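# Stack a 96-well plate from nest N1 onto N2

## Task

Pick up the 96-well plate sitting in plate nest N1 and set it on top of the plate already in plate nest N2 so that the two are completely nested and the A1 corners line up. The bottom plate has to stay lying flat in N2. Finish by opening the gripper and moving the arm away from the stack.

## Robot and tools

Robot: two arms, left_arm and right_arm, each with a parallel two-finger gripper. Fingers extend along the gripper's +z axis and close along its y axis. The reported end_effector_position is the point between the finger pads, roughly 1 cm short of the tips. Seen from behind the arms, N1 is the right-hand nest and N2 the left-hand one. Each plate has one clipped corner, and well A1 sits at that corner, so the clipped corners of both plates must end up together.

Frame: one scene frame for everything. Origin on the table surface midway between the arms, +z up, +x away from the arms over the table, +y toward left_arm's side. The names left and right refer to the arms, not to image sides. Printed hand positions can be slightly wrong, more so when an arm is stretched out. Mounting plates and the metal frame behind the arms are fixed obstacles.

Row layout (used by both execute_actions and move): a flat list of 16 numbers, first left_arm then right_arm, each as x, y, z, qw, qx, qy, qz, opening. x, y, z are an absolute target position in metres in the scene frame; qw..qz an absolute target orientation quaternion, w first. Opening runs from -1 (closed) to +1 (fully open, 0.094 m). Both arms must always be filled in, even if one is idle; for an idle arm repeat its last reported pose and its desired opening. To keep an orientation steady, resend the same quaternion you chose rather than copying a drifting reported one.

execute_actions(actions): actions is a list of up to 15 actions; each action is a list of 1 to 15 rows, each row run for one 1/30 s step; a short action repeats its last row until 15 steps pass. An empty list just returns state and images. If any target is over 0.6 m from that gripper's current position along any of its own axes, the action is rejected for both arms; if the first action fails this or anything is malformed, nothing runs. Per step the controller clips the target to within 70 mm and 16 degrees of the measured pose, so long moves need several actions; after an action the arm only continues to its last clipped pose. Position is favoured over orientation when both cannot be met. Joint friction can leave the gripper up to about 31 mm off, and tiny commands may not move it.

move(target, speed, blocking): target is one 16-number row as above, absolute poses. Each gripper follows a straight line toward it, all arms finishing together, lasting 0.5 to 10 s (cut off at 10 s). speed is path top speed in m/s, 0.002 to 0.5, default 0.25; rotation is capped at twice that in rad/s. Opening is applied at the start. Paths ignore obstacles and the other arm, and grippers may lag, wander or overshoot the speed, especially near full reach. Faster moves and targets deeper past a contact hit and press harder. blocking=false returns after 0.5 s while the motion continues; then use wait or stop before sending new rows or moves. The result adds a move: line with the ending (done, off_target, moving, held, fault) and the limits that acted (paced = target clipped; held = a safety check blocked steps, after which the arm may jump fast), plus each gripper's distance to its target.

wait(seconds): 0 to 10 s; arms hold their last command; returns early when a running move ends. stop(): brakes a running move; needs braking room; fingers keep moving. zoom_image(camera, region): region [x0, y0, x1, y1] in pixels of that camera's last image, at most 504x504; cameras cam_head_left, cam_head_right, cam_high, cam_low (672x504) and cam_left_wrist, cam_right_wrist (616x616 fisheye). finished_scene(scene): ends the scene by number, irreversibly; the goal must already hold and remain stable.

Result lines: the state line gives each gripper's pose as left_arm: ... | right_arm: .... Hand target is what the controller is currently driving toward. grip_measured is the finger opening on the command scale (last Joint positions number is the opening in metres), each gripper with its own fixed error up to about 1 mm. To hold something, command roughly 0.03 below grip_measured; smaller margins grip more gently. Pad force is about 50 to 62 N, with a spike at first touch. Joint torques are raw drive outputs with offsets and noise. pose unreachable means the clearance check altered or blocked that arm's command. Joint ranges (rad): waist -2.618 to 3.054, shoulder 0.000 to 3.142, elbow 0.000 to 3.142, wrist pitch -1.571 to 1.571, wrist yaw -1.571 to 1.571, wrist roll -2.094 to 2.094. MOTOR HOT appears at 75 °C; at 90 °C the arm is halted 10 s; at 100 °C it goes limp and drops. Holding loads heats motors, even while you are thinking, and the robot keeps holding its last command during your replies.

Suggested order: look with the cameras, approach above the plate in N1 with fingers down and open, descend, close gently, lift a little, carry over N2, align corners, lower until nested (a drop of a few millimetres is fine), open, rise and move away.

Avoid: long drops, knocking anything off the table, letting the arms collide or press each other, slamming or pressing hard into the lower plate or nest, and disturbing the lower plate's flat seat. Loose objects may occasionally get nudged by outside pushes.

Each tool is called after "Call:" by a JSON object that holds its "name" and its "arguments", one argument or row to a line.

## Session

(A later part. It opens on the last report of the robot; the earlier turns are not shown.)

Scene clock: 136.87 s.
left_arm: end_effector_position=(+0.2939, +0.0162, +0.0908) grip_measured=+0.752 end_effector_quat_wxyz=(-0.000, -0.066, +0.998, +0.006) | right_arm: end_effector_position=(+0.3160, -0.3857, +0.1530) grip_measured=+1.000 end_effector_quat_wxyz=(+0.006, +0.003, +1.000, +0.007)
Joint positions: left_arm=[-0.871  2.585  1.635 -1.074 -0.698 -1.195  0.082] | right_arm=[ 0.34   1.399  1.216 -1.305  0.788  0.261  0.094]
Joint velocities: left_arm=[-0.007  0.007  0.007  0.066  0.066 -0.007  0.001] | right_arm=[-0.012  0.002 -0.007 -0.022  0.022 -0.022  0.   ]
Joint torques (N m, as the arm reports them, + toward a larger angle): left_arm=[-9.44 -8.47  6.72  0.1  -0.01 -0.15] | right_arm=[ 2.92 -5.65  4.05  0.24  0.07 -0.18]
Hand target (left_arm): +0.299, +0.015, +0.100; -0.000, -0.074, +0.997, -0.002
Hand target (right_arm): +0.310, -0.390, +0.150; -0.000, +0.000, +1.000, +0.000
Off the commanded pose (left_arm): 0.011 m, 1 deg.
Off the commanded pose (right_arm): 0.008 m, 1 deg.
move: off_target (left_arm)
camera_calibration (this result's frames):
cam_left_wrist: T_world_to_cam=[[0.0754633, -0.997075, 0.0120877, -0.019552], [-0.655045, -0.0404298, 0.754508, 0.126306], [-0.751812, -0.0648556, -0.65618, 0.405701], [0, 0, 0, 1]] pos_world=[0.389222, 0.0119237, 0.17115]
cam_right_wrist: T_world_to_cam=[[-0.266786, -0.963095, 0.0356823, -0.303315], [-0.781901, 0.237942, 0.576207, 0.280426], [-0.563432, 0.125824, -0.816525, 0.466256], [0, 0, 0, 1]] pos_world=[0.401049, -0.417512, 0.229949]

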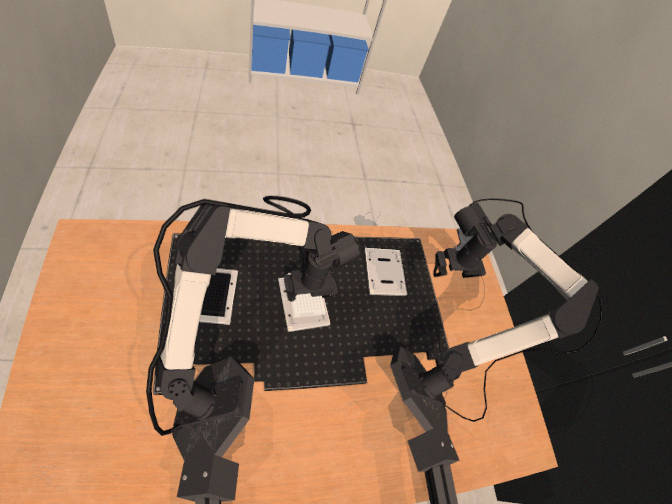

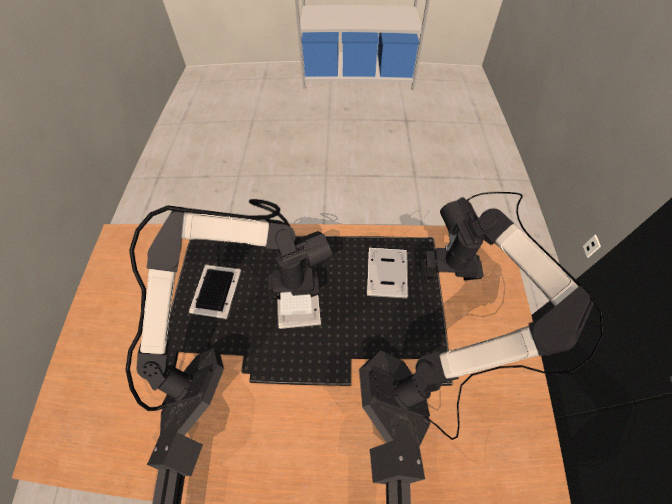

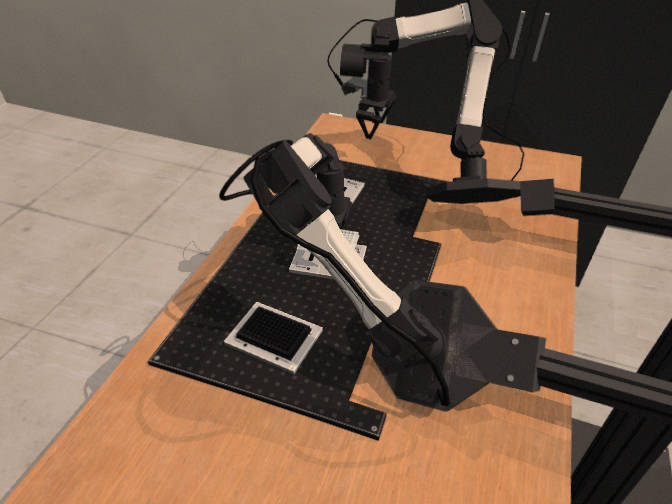

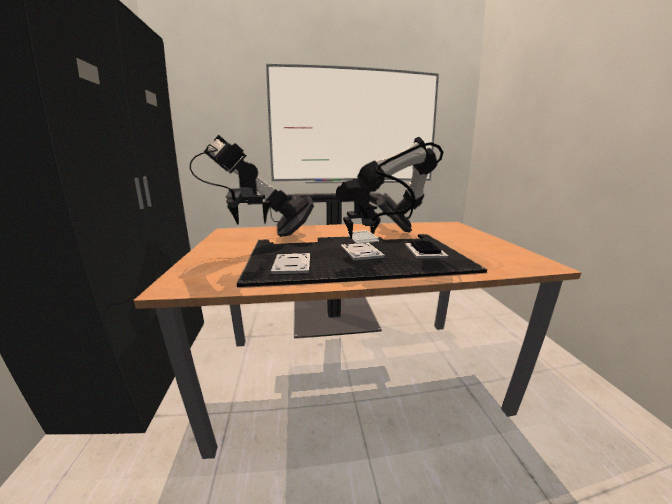

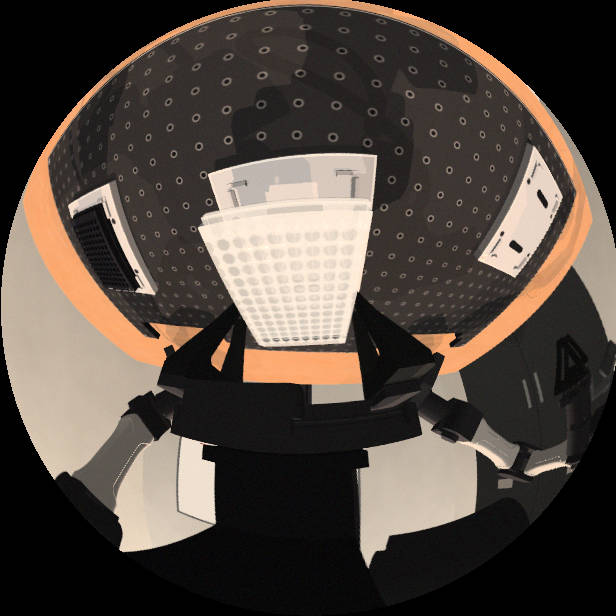

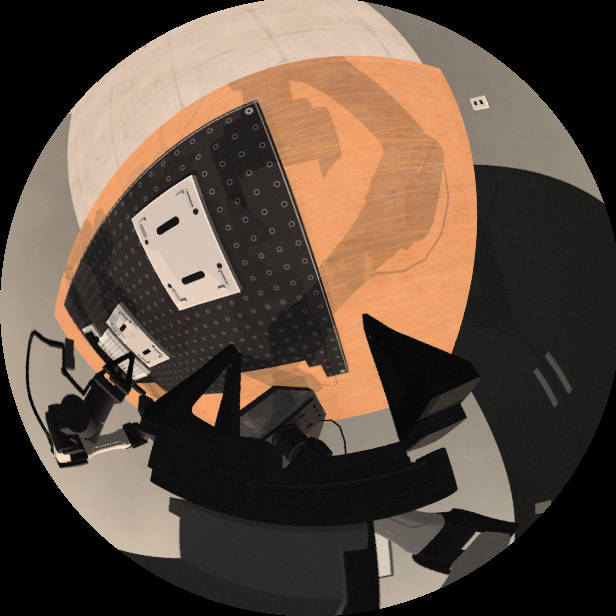

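Grip is about 2 mm deeper and ~1.5 mm toward −x: aim x≈0.3195.

Call:
{"name": "move", "arguments": {
  "target": [0.315,0.279,0.10,0,0.04,0.999,0,0.70,0.31,-0.39,0.15,0,0,1,0,1],
  "speed": 0.15
}}

Call:
{"name": "move", "arguments": {
  "target": [0.3145,0.279,0.052,0,0.04,0.999,0,0.70,0.31,-0.39,0.15,0,0,1,0,1],
  "speed": 0.04
}}

Call:
{"name": "zoom_image", "arguments": {
  "camera": "cam_left_wrist",
  "region": [160,150,430,380]
}}

Scene clock: 143.43 s.
left_arm: end_effector_position=(+0.3230, +0.2770, +0.1000) grip_measured=+0.752 end_effector_quat_wxyz=(+0.003, +0.029, +1.000, +0.001) | right_arm: end_effector_position=(+0.3160, -0.3857, +0.1530) grip_measured=+1.000 end_effector_quat_wxyz=(+0.006, +0.003, +1.000, +0.007)
Joint positions: left_arm=[-0.453  1.673  1.051 -0.999 -0.804 -0.436  0.082] | right_arm=[ 0.34   1.399  1.216 -1.305  0.788  0.261  0.094]
Joint velocities: left_arm=[-0.007  0.007  0.007 -0.007  0.007 -0.066 -0.001] | right_arm=[-0.002  0.022 -0.002 -0.007 -0.022  0.022  0.   ]
Joint torques (N m, as the arm reports them, + toward a larger angle): left_arm=[-5.44 -5.34  2.26  0.35 -0.14  0.03] | right_arm=[ 2.92 -5.64  4.05  0.23  0.07 -0.18]
Hand target (left_arm): +0.315, +0.281, +0.097; -0.001, +0.039, +0.999, +0.007
Hand target (right_arm): +0.310, -0.390, +0.150; -0.000, +0.000, +1.000, +0.000
Off the commanded pose (left_arm): 0.008 m, 1 deg.
Off the commanded pose (right_arm): 0.008 m, 1 deg.
move: done
camera_calibration (this result's frames):
cam_left_wrist: T_world_to_cam=[[-0.114073, -0.993234, 0.0217627, 0.297415], [-0.655289, 0.0916889, 0.749793, 0.11287], [-0.746715, 0.0712705, -0.661314, 0.411663], [0, 0, 0, 1]] pos_world=[0.415284, 0.255714, 0.181137]
cam_right_wrist: T_world_to_cam=[[-0.266786, -0.963095, 0.0356823, -0.303315], [-0.781901, 0.237942, 0.576207, 0.280426], [-0.563432, 0.125824, -0.816525, 0.466256], [0, 0, 0, 1]] pos_world=[0.401049, -0.417512, 0.229949]

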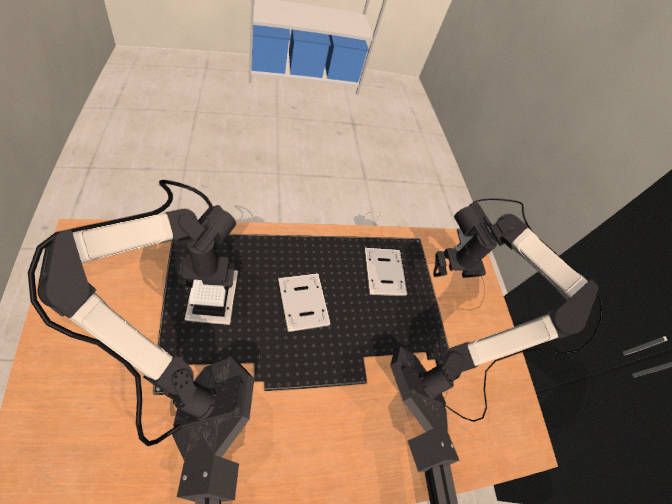

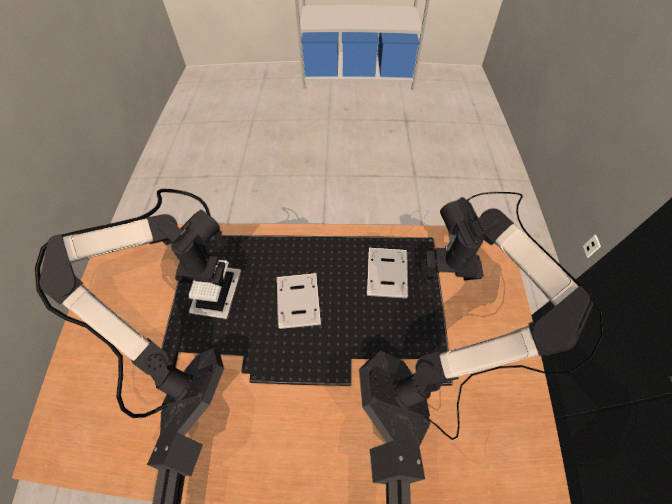

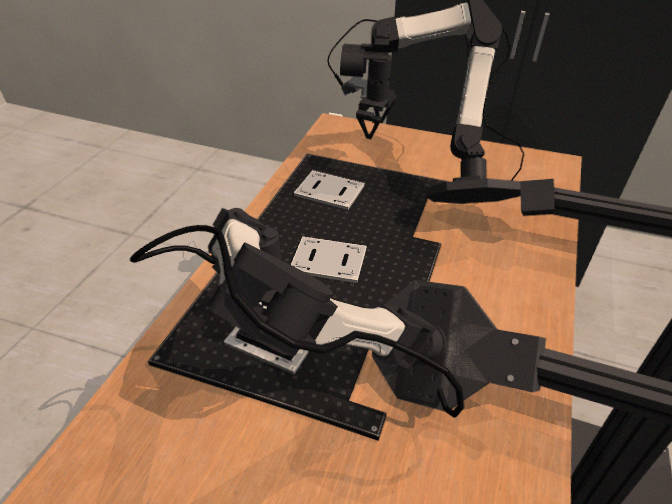

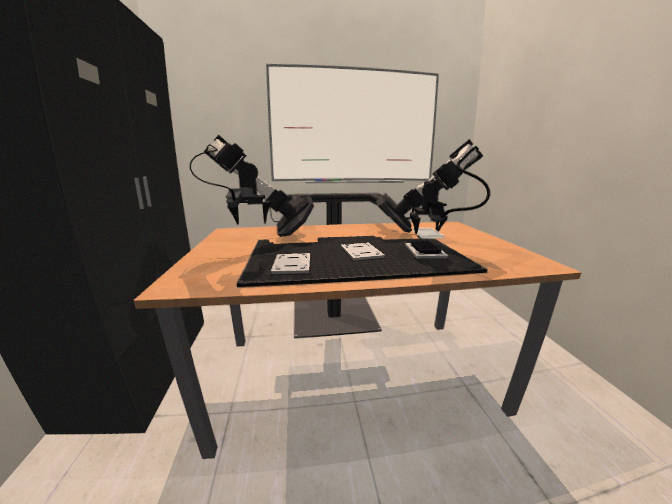

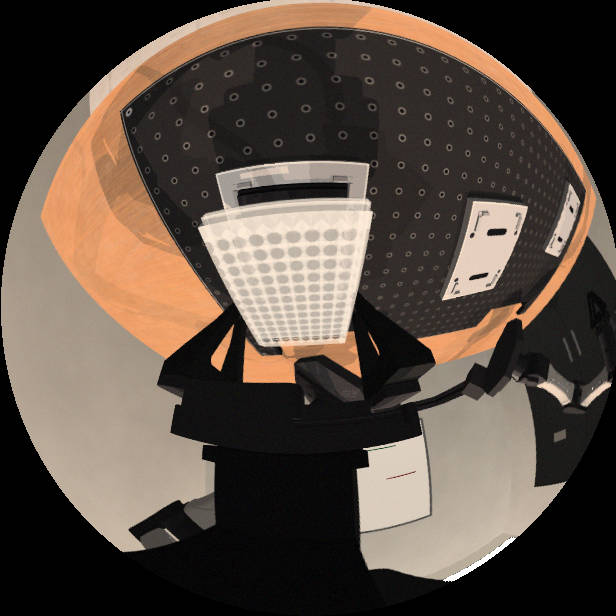

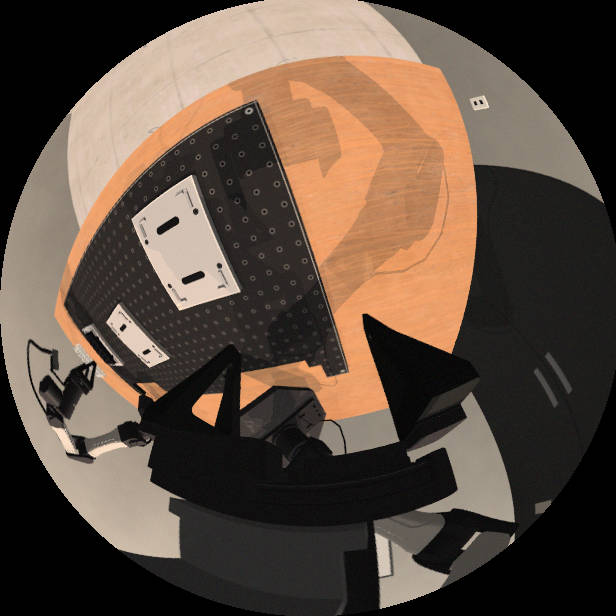

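Scene clock: 145.13 s.
left_arm: end_effector_position=(+0.3206, +0.2813, +0.0577) grip_measured=+0.752 end_effector_quat_wxyz=(+0.004, +0.034, +0.999, +0.002) | right_arm: end_effector_position=(+0.3160, -0.3857, +0.1530) grip_measured=+1.000 end_effector_quat_wxyz=(+0.006, +0.003, +1.000, +0.007)
Joint positions: left_arm=[-0.336  1.673  0.93  -0.755 -0.804 -0.256  0.082] | right_arm=[ 0.34   1.399  1.216 -1.305  0.788  0.261  0.094]
Joint velocities: left_arm=[ 0.007 -0.002 -0.017  0.037  0.022 -0.051 -0.001] | right_arm=[-0.007 -0.022 -0.002  0.007 -0.081 -0.022  0.   ]
Joint torques (N m, as the arm reports them, + toward a larger angle): left_arm=[-5.14 -4.01  2.3   0.62 -0.02  0.03] | right_arm=[ 2.92 -5.65  4.04  0.23  0.07 -0.18]
Hand target (left_arm): +0.315, +0.279, +0.052; -0.001, +0.040, +0.999, +0.002
Hand target (right_arm): +0.310, -0.390, +0.150; -0.000, +0.000, +1.000, +0.000
Off the commanded pose (left_arm): 0.009 m, 1 deg.
Off the commanded pose (right_arm): 0.008 m, 1 deg.
move: done
camera_calibration (this result's frames):
cam_left_wrist: T_world_to_cam=[[-0.123882, -0.992083, 0.0206072, 0.30525], [-0.655291, 0.0973859, 0.749072, 0.141128], [-0.745149, 0.0792927, -0.662167, 0.378861], [0, 0, 0, 1]] pos_world=[0.412603, 0.259048, 0.138864]
cam_right_wrist: T_world_to_cam=[[-0.266786, -0.963095, 0.0356823, -0.303315], [-0.781901, 0.237942, 0.576207, 0.280426], [-0.563432, 0.125824, -0.816525, 0.466256], [0, 0, 0, 1]] pos_world=[0.401049, -0.417512, 0.229949]

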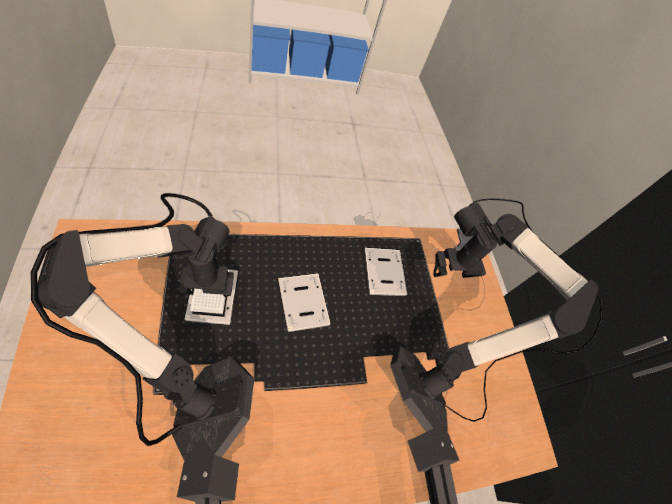

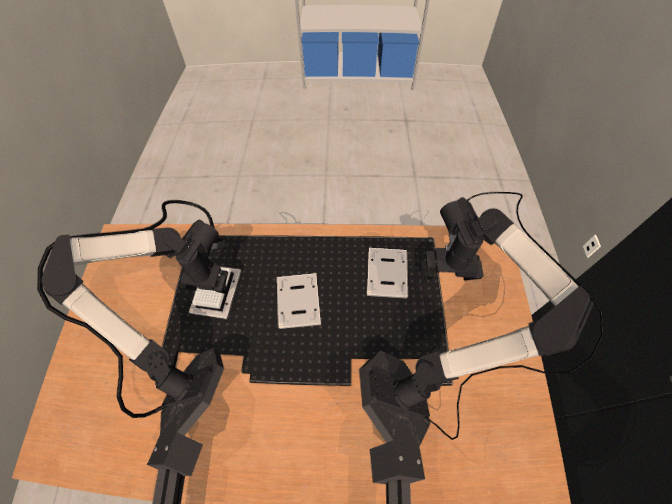

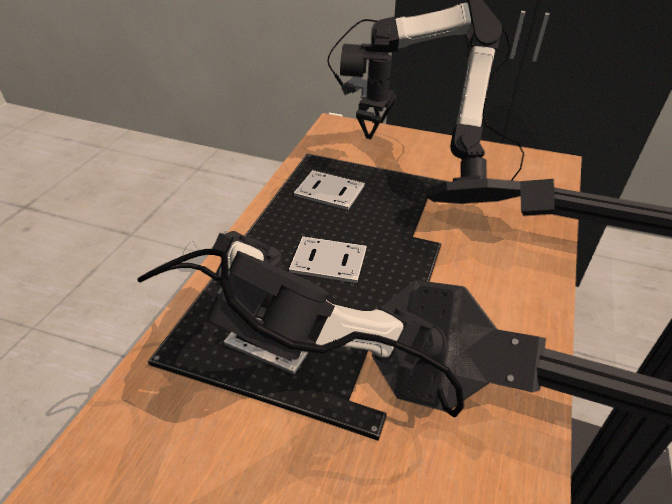

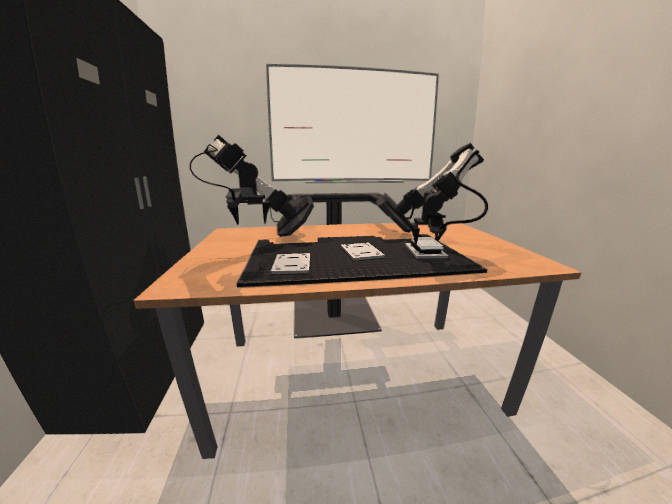

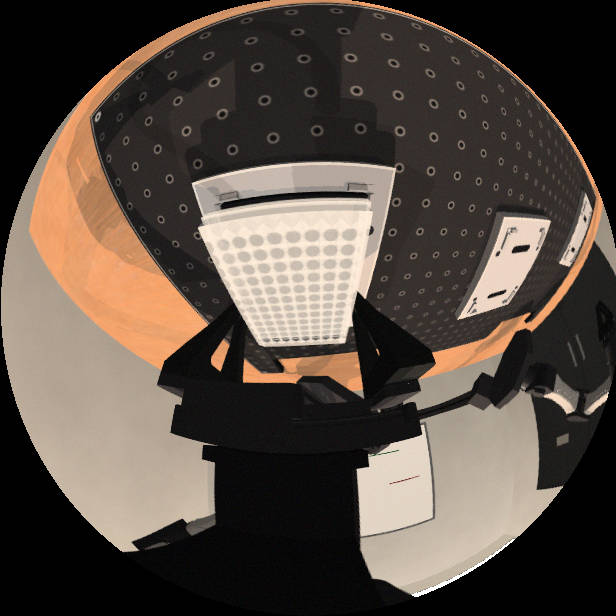

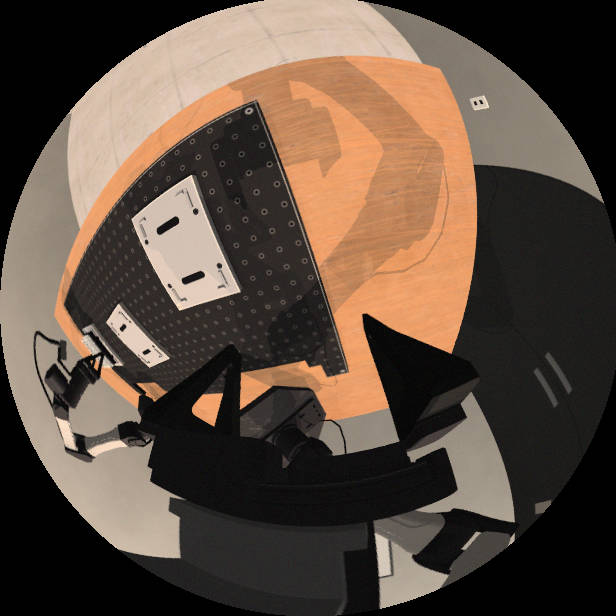

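Region (160, 150, 430, 380) of cam_left_wrist's 616x616 image, scaled by 1.867, with more detail than that image has; it fills the top 429 rows of this view, and the rest is white.

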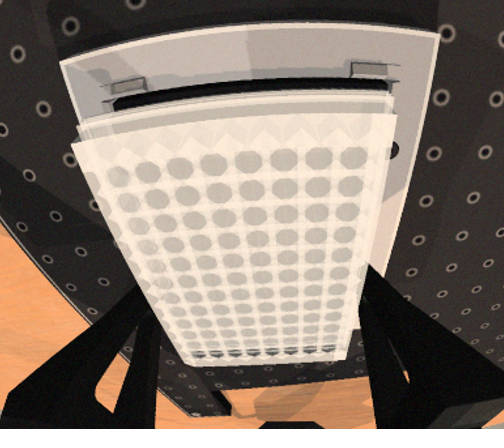

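Call:
{"name": "move", "arguments": {
  "target": [0.3135,0.273,0.049,0,0.043,0.999,-0.005,0.70,0.31,-0.39,0.15,0,0,1,0,1],
  "speed": 0.015
}}

Call:
{"name": "zoom_image", "arguments": {
  "camera": "cam_left_wrist",
  "region": [160,150,430,380]
}}

Scene clock: 149.17 s.
left_arm: end_effector_position=(+0.3204, +0.2784, +0.0557) grip_measured=+0.752 end_effector_quat_wxyz=(+0.008, +0.033, +0.999, -0.002) | right_arm: end_effector_position=(+0.3160, -0.3857, +0.1530) grip_measured=+1.000 end_effector_quat_wxyz=(+0.006, +0.003, +1.000, +0.007)
Joint positions: left_arm=[-0.336  1.673  0.916 -0.728 -0.799 -0.248  0.082] | right_arm=[ 0.34   1.399  1.216 -1.305  0.788  0.261  0.094]
Joint velocities: left_arm=[-0.007  0.002  0.022  0.007 -0.051  0.037 -0.   ] | right_arm=[-0.017 -0.012  0.017  0.022 -0.095  0.037  0.   ]
Joint torques (N m, as the arm reports them, + toward a larger angle): left_arm=[-5.4  -3.3   2.38  0.65  0.06  0.07] | right_arm=[ 2.92 -5.65  4.04  0.23  0.07 -0.18]
Hand target (left_arm): +0.313, +0.273, +0.049; -0.000, +0.043, +0.999, -0.005
Hand target (right_arm): +0.310, -0.390, +0.150; -0.000, +0.000, +1.000, +0.000
Off the commanded pose (left_arm): 0.011 m, 1 deg.
Off the commanded pose (right_arm): 0.008 m, 1 deg.
move: off_target (left_arm)
camera_calibration (this result's frames):
cam_left_wrist: T_world_to_cam=[[-0.122573, -0.992084, 0.027295, 0.301509], [-0.660861, 0.102106, 0.74353, 0.143524], [-0.740432, 0.0730984, -0.668145, 0.378117], [0, 0, 0, 1]] pos_world=[0.411776, 0.256827, 0.137693]
cam_right_wrist: T_world_to_cam=[[-0.266786, -0.963095, 0.0356823, -0.303315], [-0.781901, 0.237942, 0.576207, 0.280426], [-0.563432, 0.125824, -0.816525, 0.466256], [0, 0, 0, 1]] pos_world=[0.401049, -0.417512, 0.229949]

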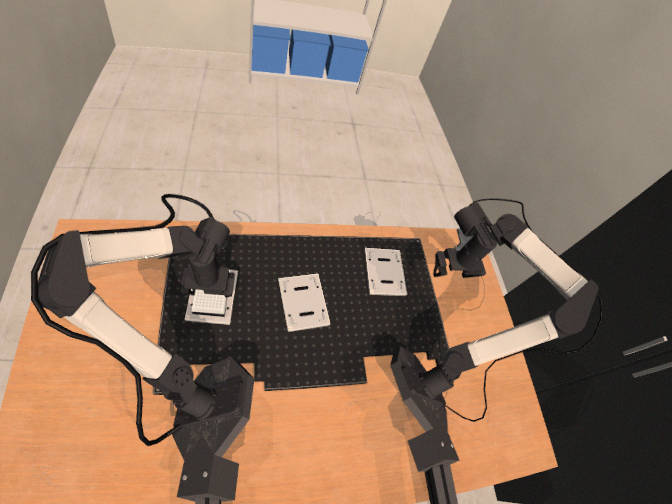

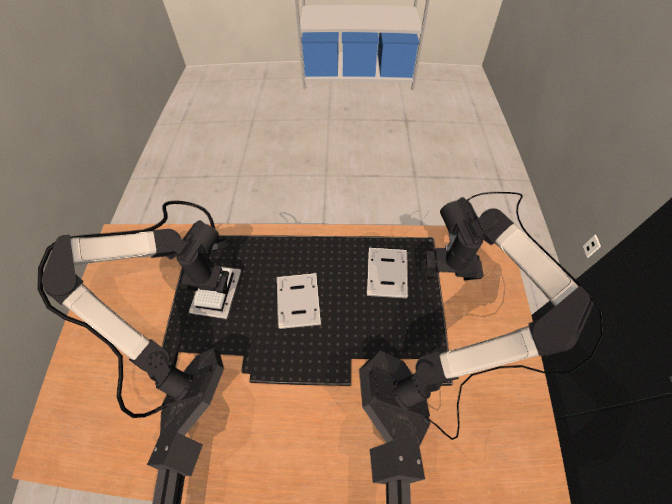

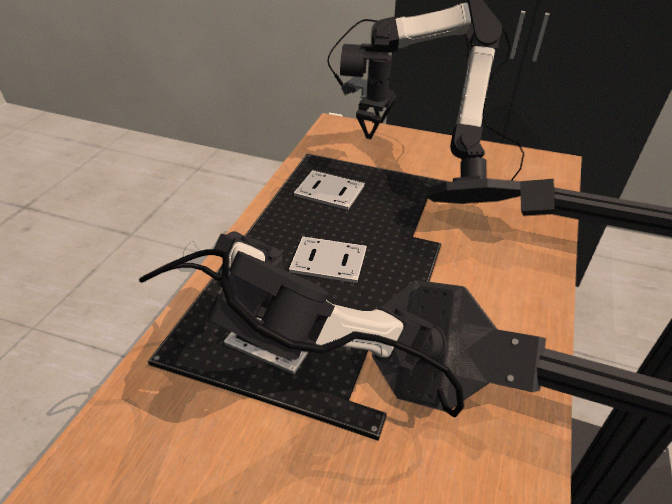

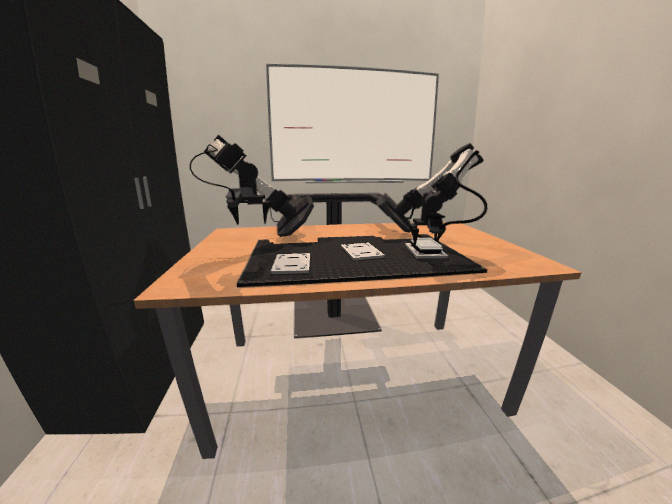

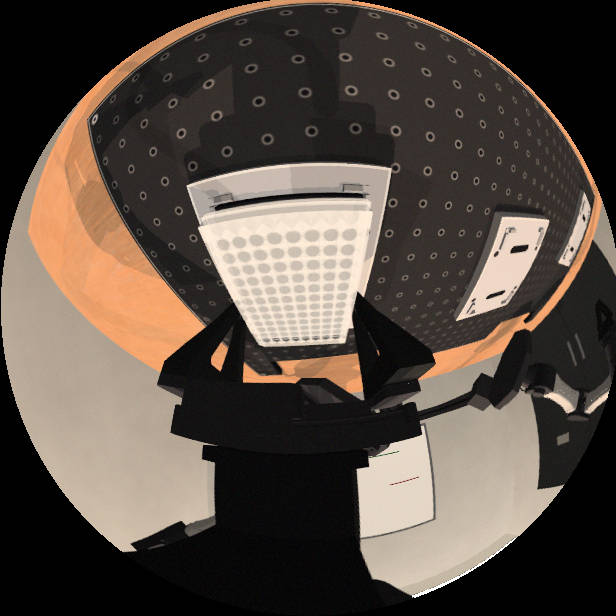

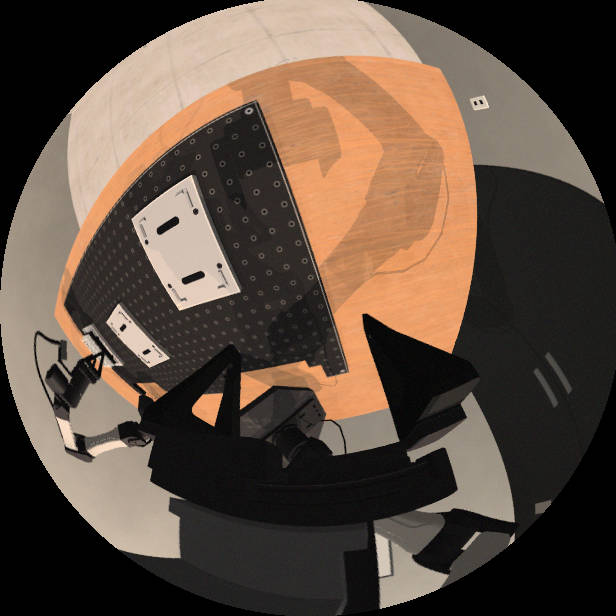

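Region (160, 150, 430, 380) of cam_left_wrist's 616x616 image, scaled by 1.867, with more detail than that image has; it fills the top 429 rows of this view, and the rest is white.

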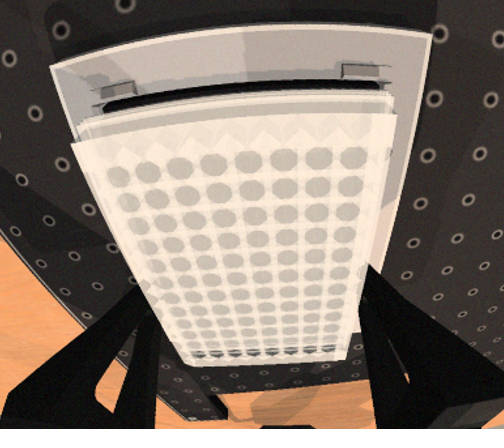

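Call:
{"name": "move", "arguments": {
  "target": [0.311,0.275,0.046,-0.004,0.046,0.999,-0.005,0.70,0.31,-0.39,0.15,0,0,1,0,1],
  "speed": 0.015
}}

Call:
{"name": "zoom_image", "arguments": {
  "camera": "cam_left_wrist",
  "region": [160,150,430,380]
}}

Scene clock: 154.00 s.
left_arm: end_effector_position=(+0.3205, +0.2788, +0.0544) grip_measured=+0.752 end_effector_quat_wxyz=(+0.006, +0.036, +0.999, -0.004) | right_arm: end_effector_position=(+0.3160, -0.3857, +0.1530) grip_measured=+1.000 end_effector_quat_wxyz=(+0.006, +0.003, +1.000, +0.007)
Joint positions: left_arm=[-0.329  1.673  0.916 -0.724 -0.794 -0.235  0.082] | right_arm=[ 0.34   1.399  1.216 -1.305  0.788  0.261  0.094]
Joint velocities: left_arm=[-0.022 -0.007 -0.017 -0.022  0.066 -0.022 -0.001] | right_arm=[-0.007 -0.012 -0.002 -0.081  0.007 -0.037  0.   ]
Joint torques (N m, as the arm reports them, + toward a larger angle): left_arm=[-4.94 -3.55  1.71  0.68  0.03  0.09] | right_arm=[ 2.93 -5.66  4.04  0.23  0.07 -0.18]
Hand target (left_arm): +0.311, +0.275, +0.046; -0.004, +0.046, +0.999, -0.005
Hand target (right_arm): +0.310, -0.390, +0.150; -0.000, +0.000, +1.000, +0.000
Off the commanded pose (left_arm): 0.013 m, 2 deg.
Off the commanded pose (right_arm): 0.008 m, 1 deg.
move: off_target (left_arm)
camera_calibration (this result's frames):
cam_left_wrist: T_world_to_cam=[[-0.127964, -0.991287, 0.0312131, 0.303301], [-0.658116, 0.108416, 0.74507, 0.141819], [-0.741963, 0.0748006, -0.666255, 0.377291], [0, 0, 0, 1]] pos_world=[0.412081, 0.257061, 0.13624]
cam_right_wrist: T_world_to_cam=[[-0.266786, -0.963095, 0.0356823, -0.303315], [-0.781901, 0.237942, 0.576207, 0.280426], [-0.563432, 0.125824, -0.816525, 0.466256], [0, 0, 0, 1]] pos_world=[0.401049, -0.417512, 0.229949]

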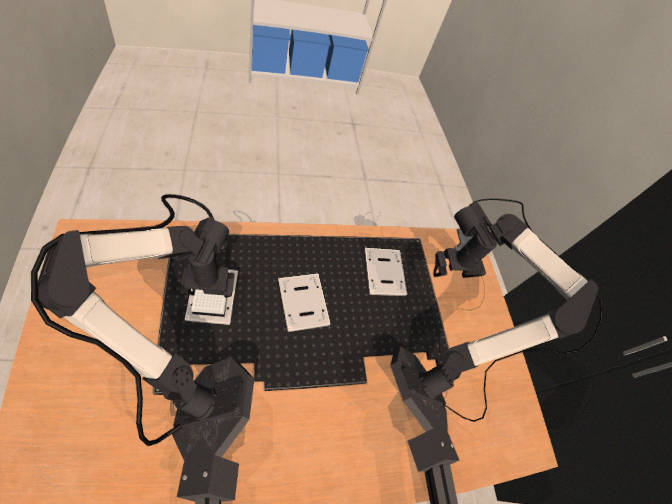

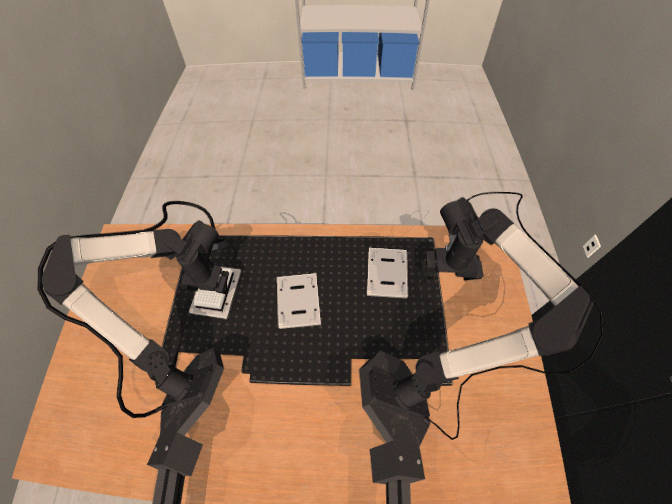

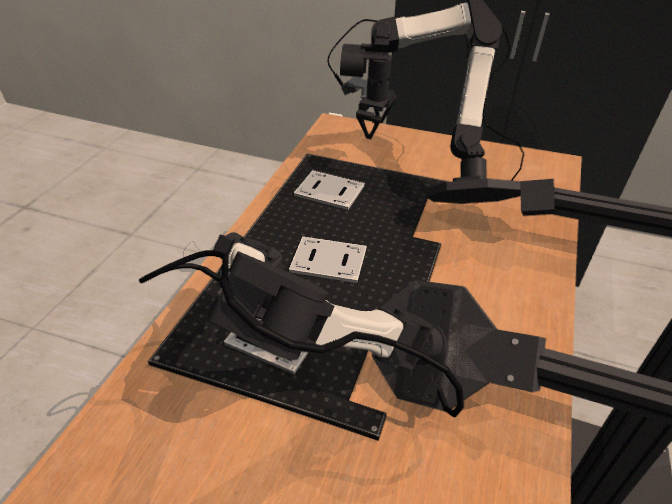

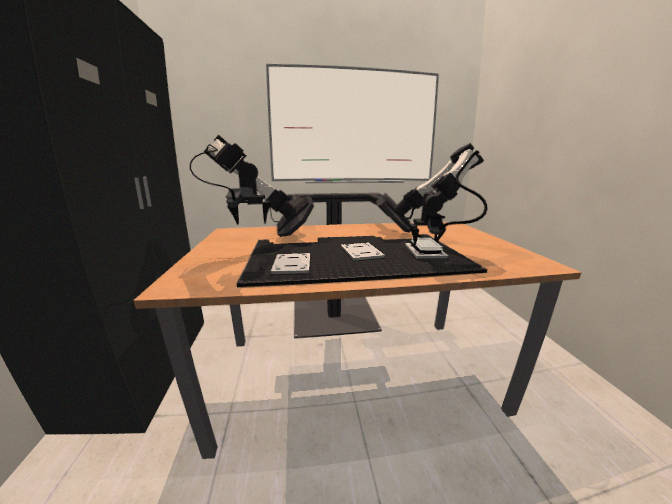

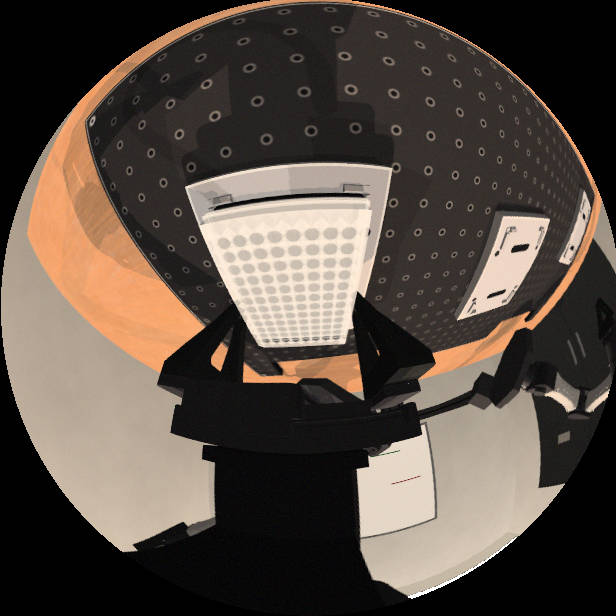

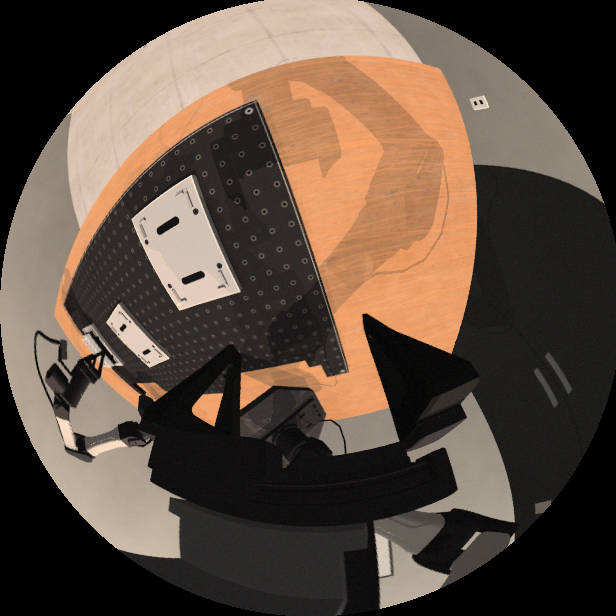

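Region (160, 150, 430, 380) of cam_left_wrist's 616x616 image, scaled by 1.867, with more detail than that image has; it fills the top 429 rows of this view, and the rest is white.

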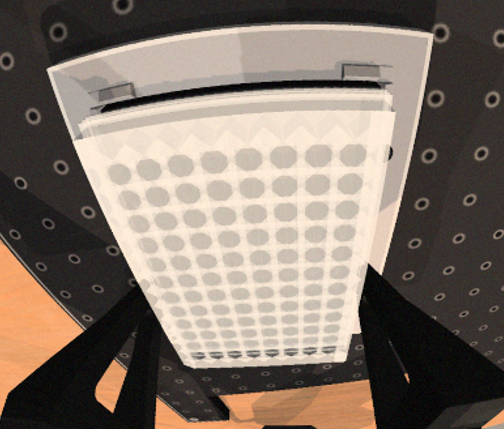

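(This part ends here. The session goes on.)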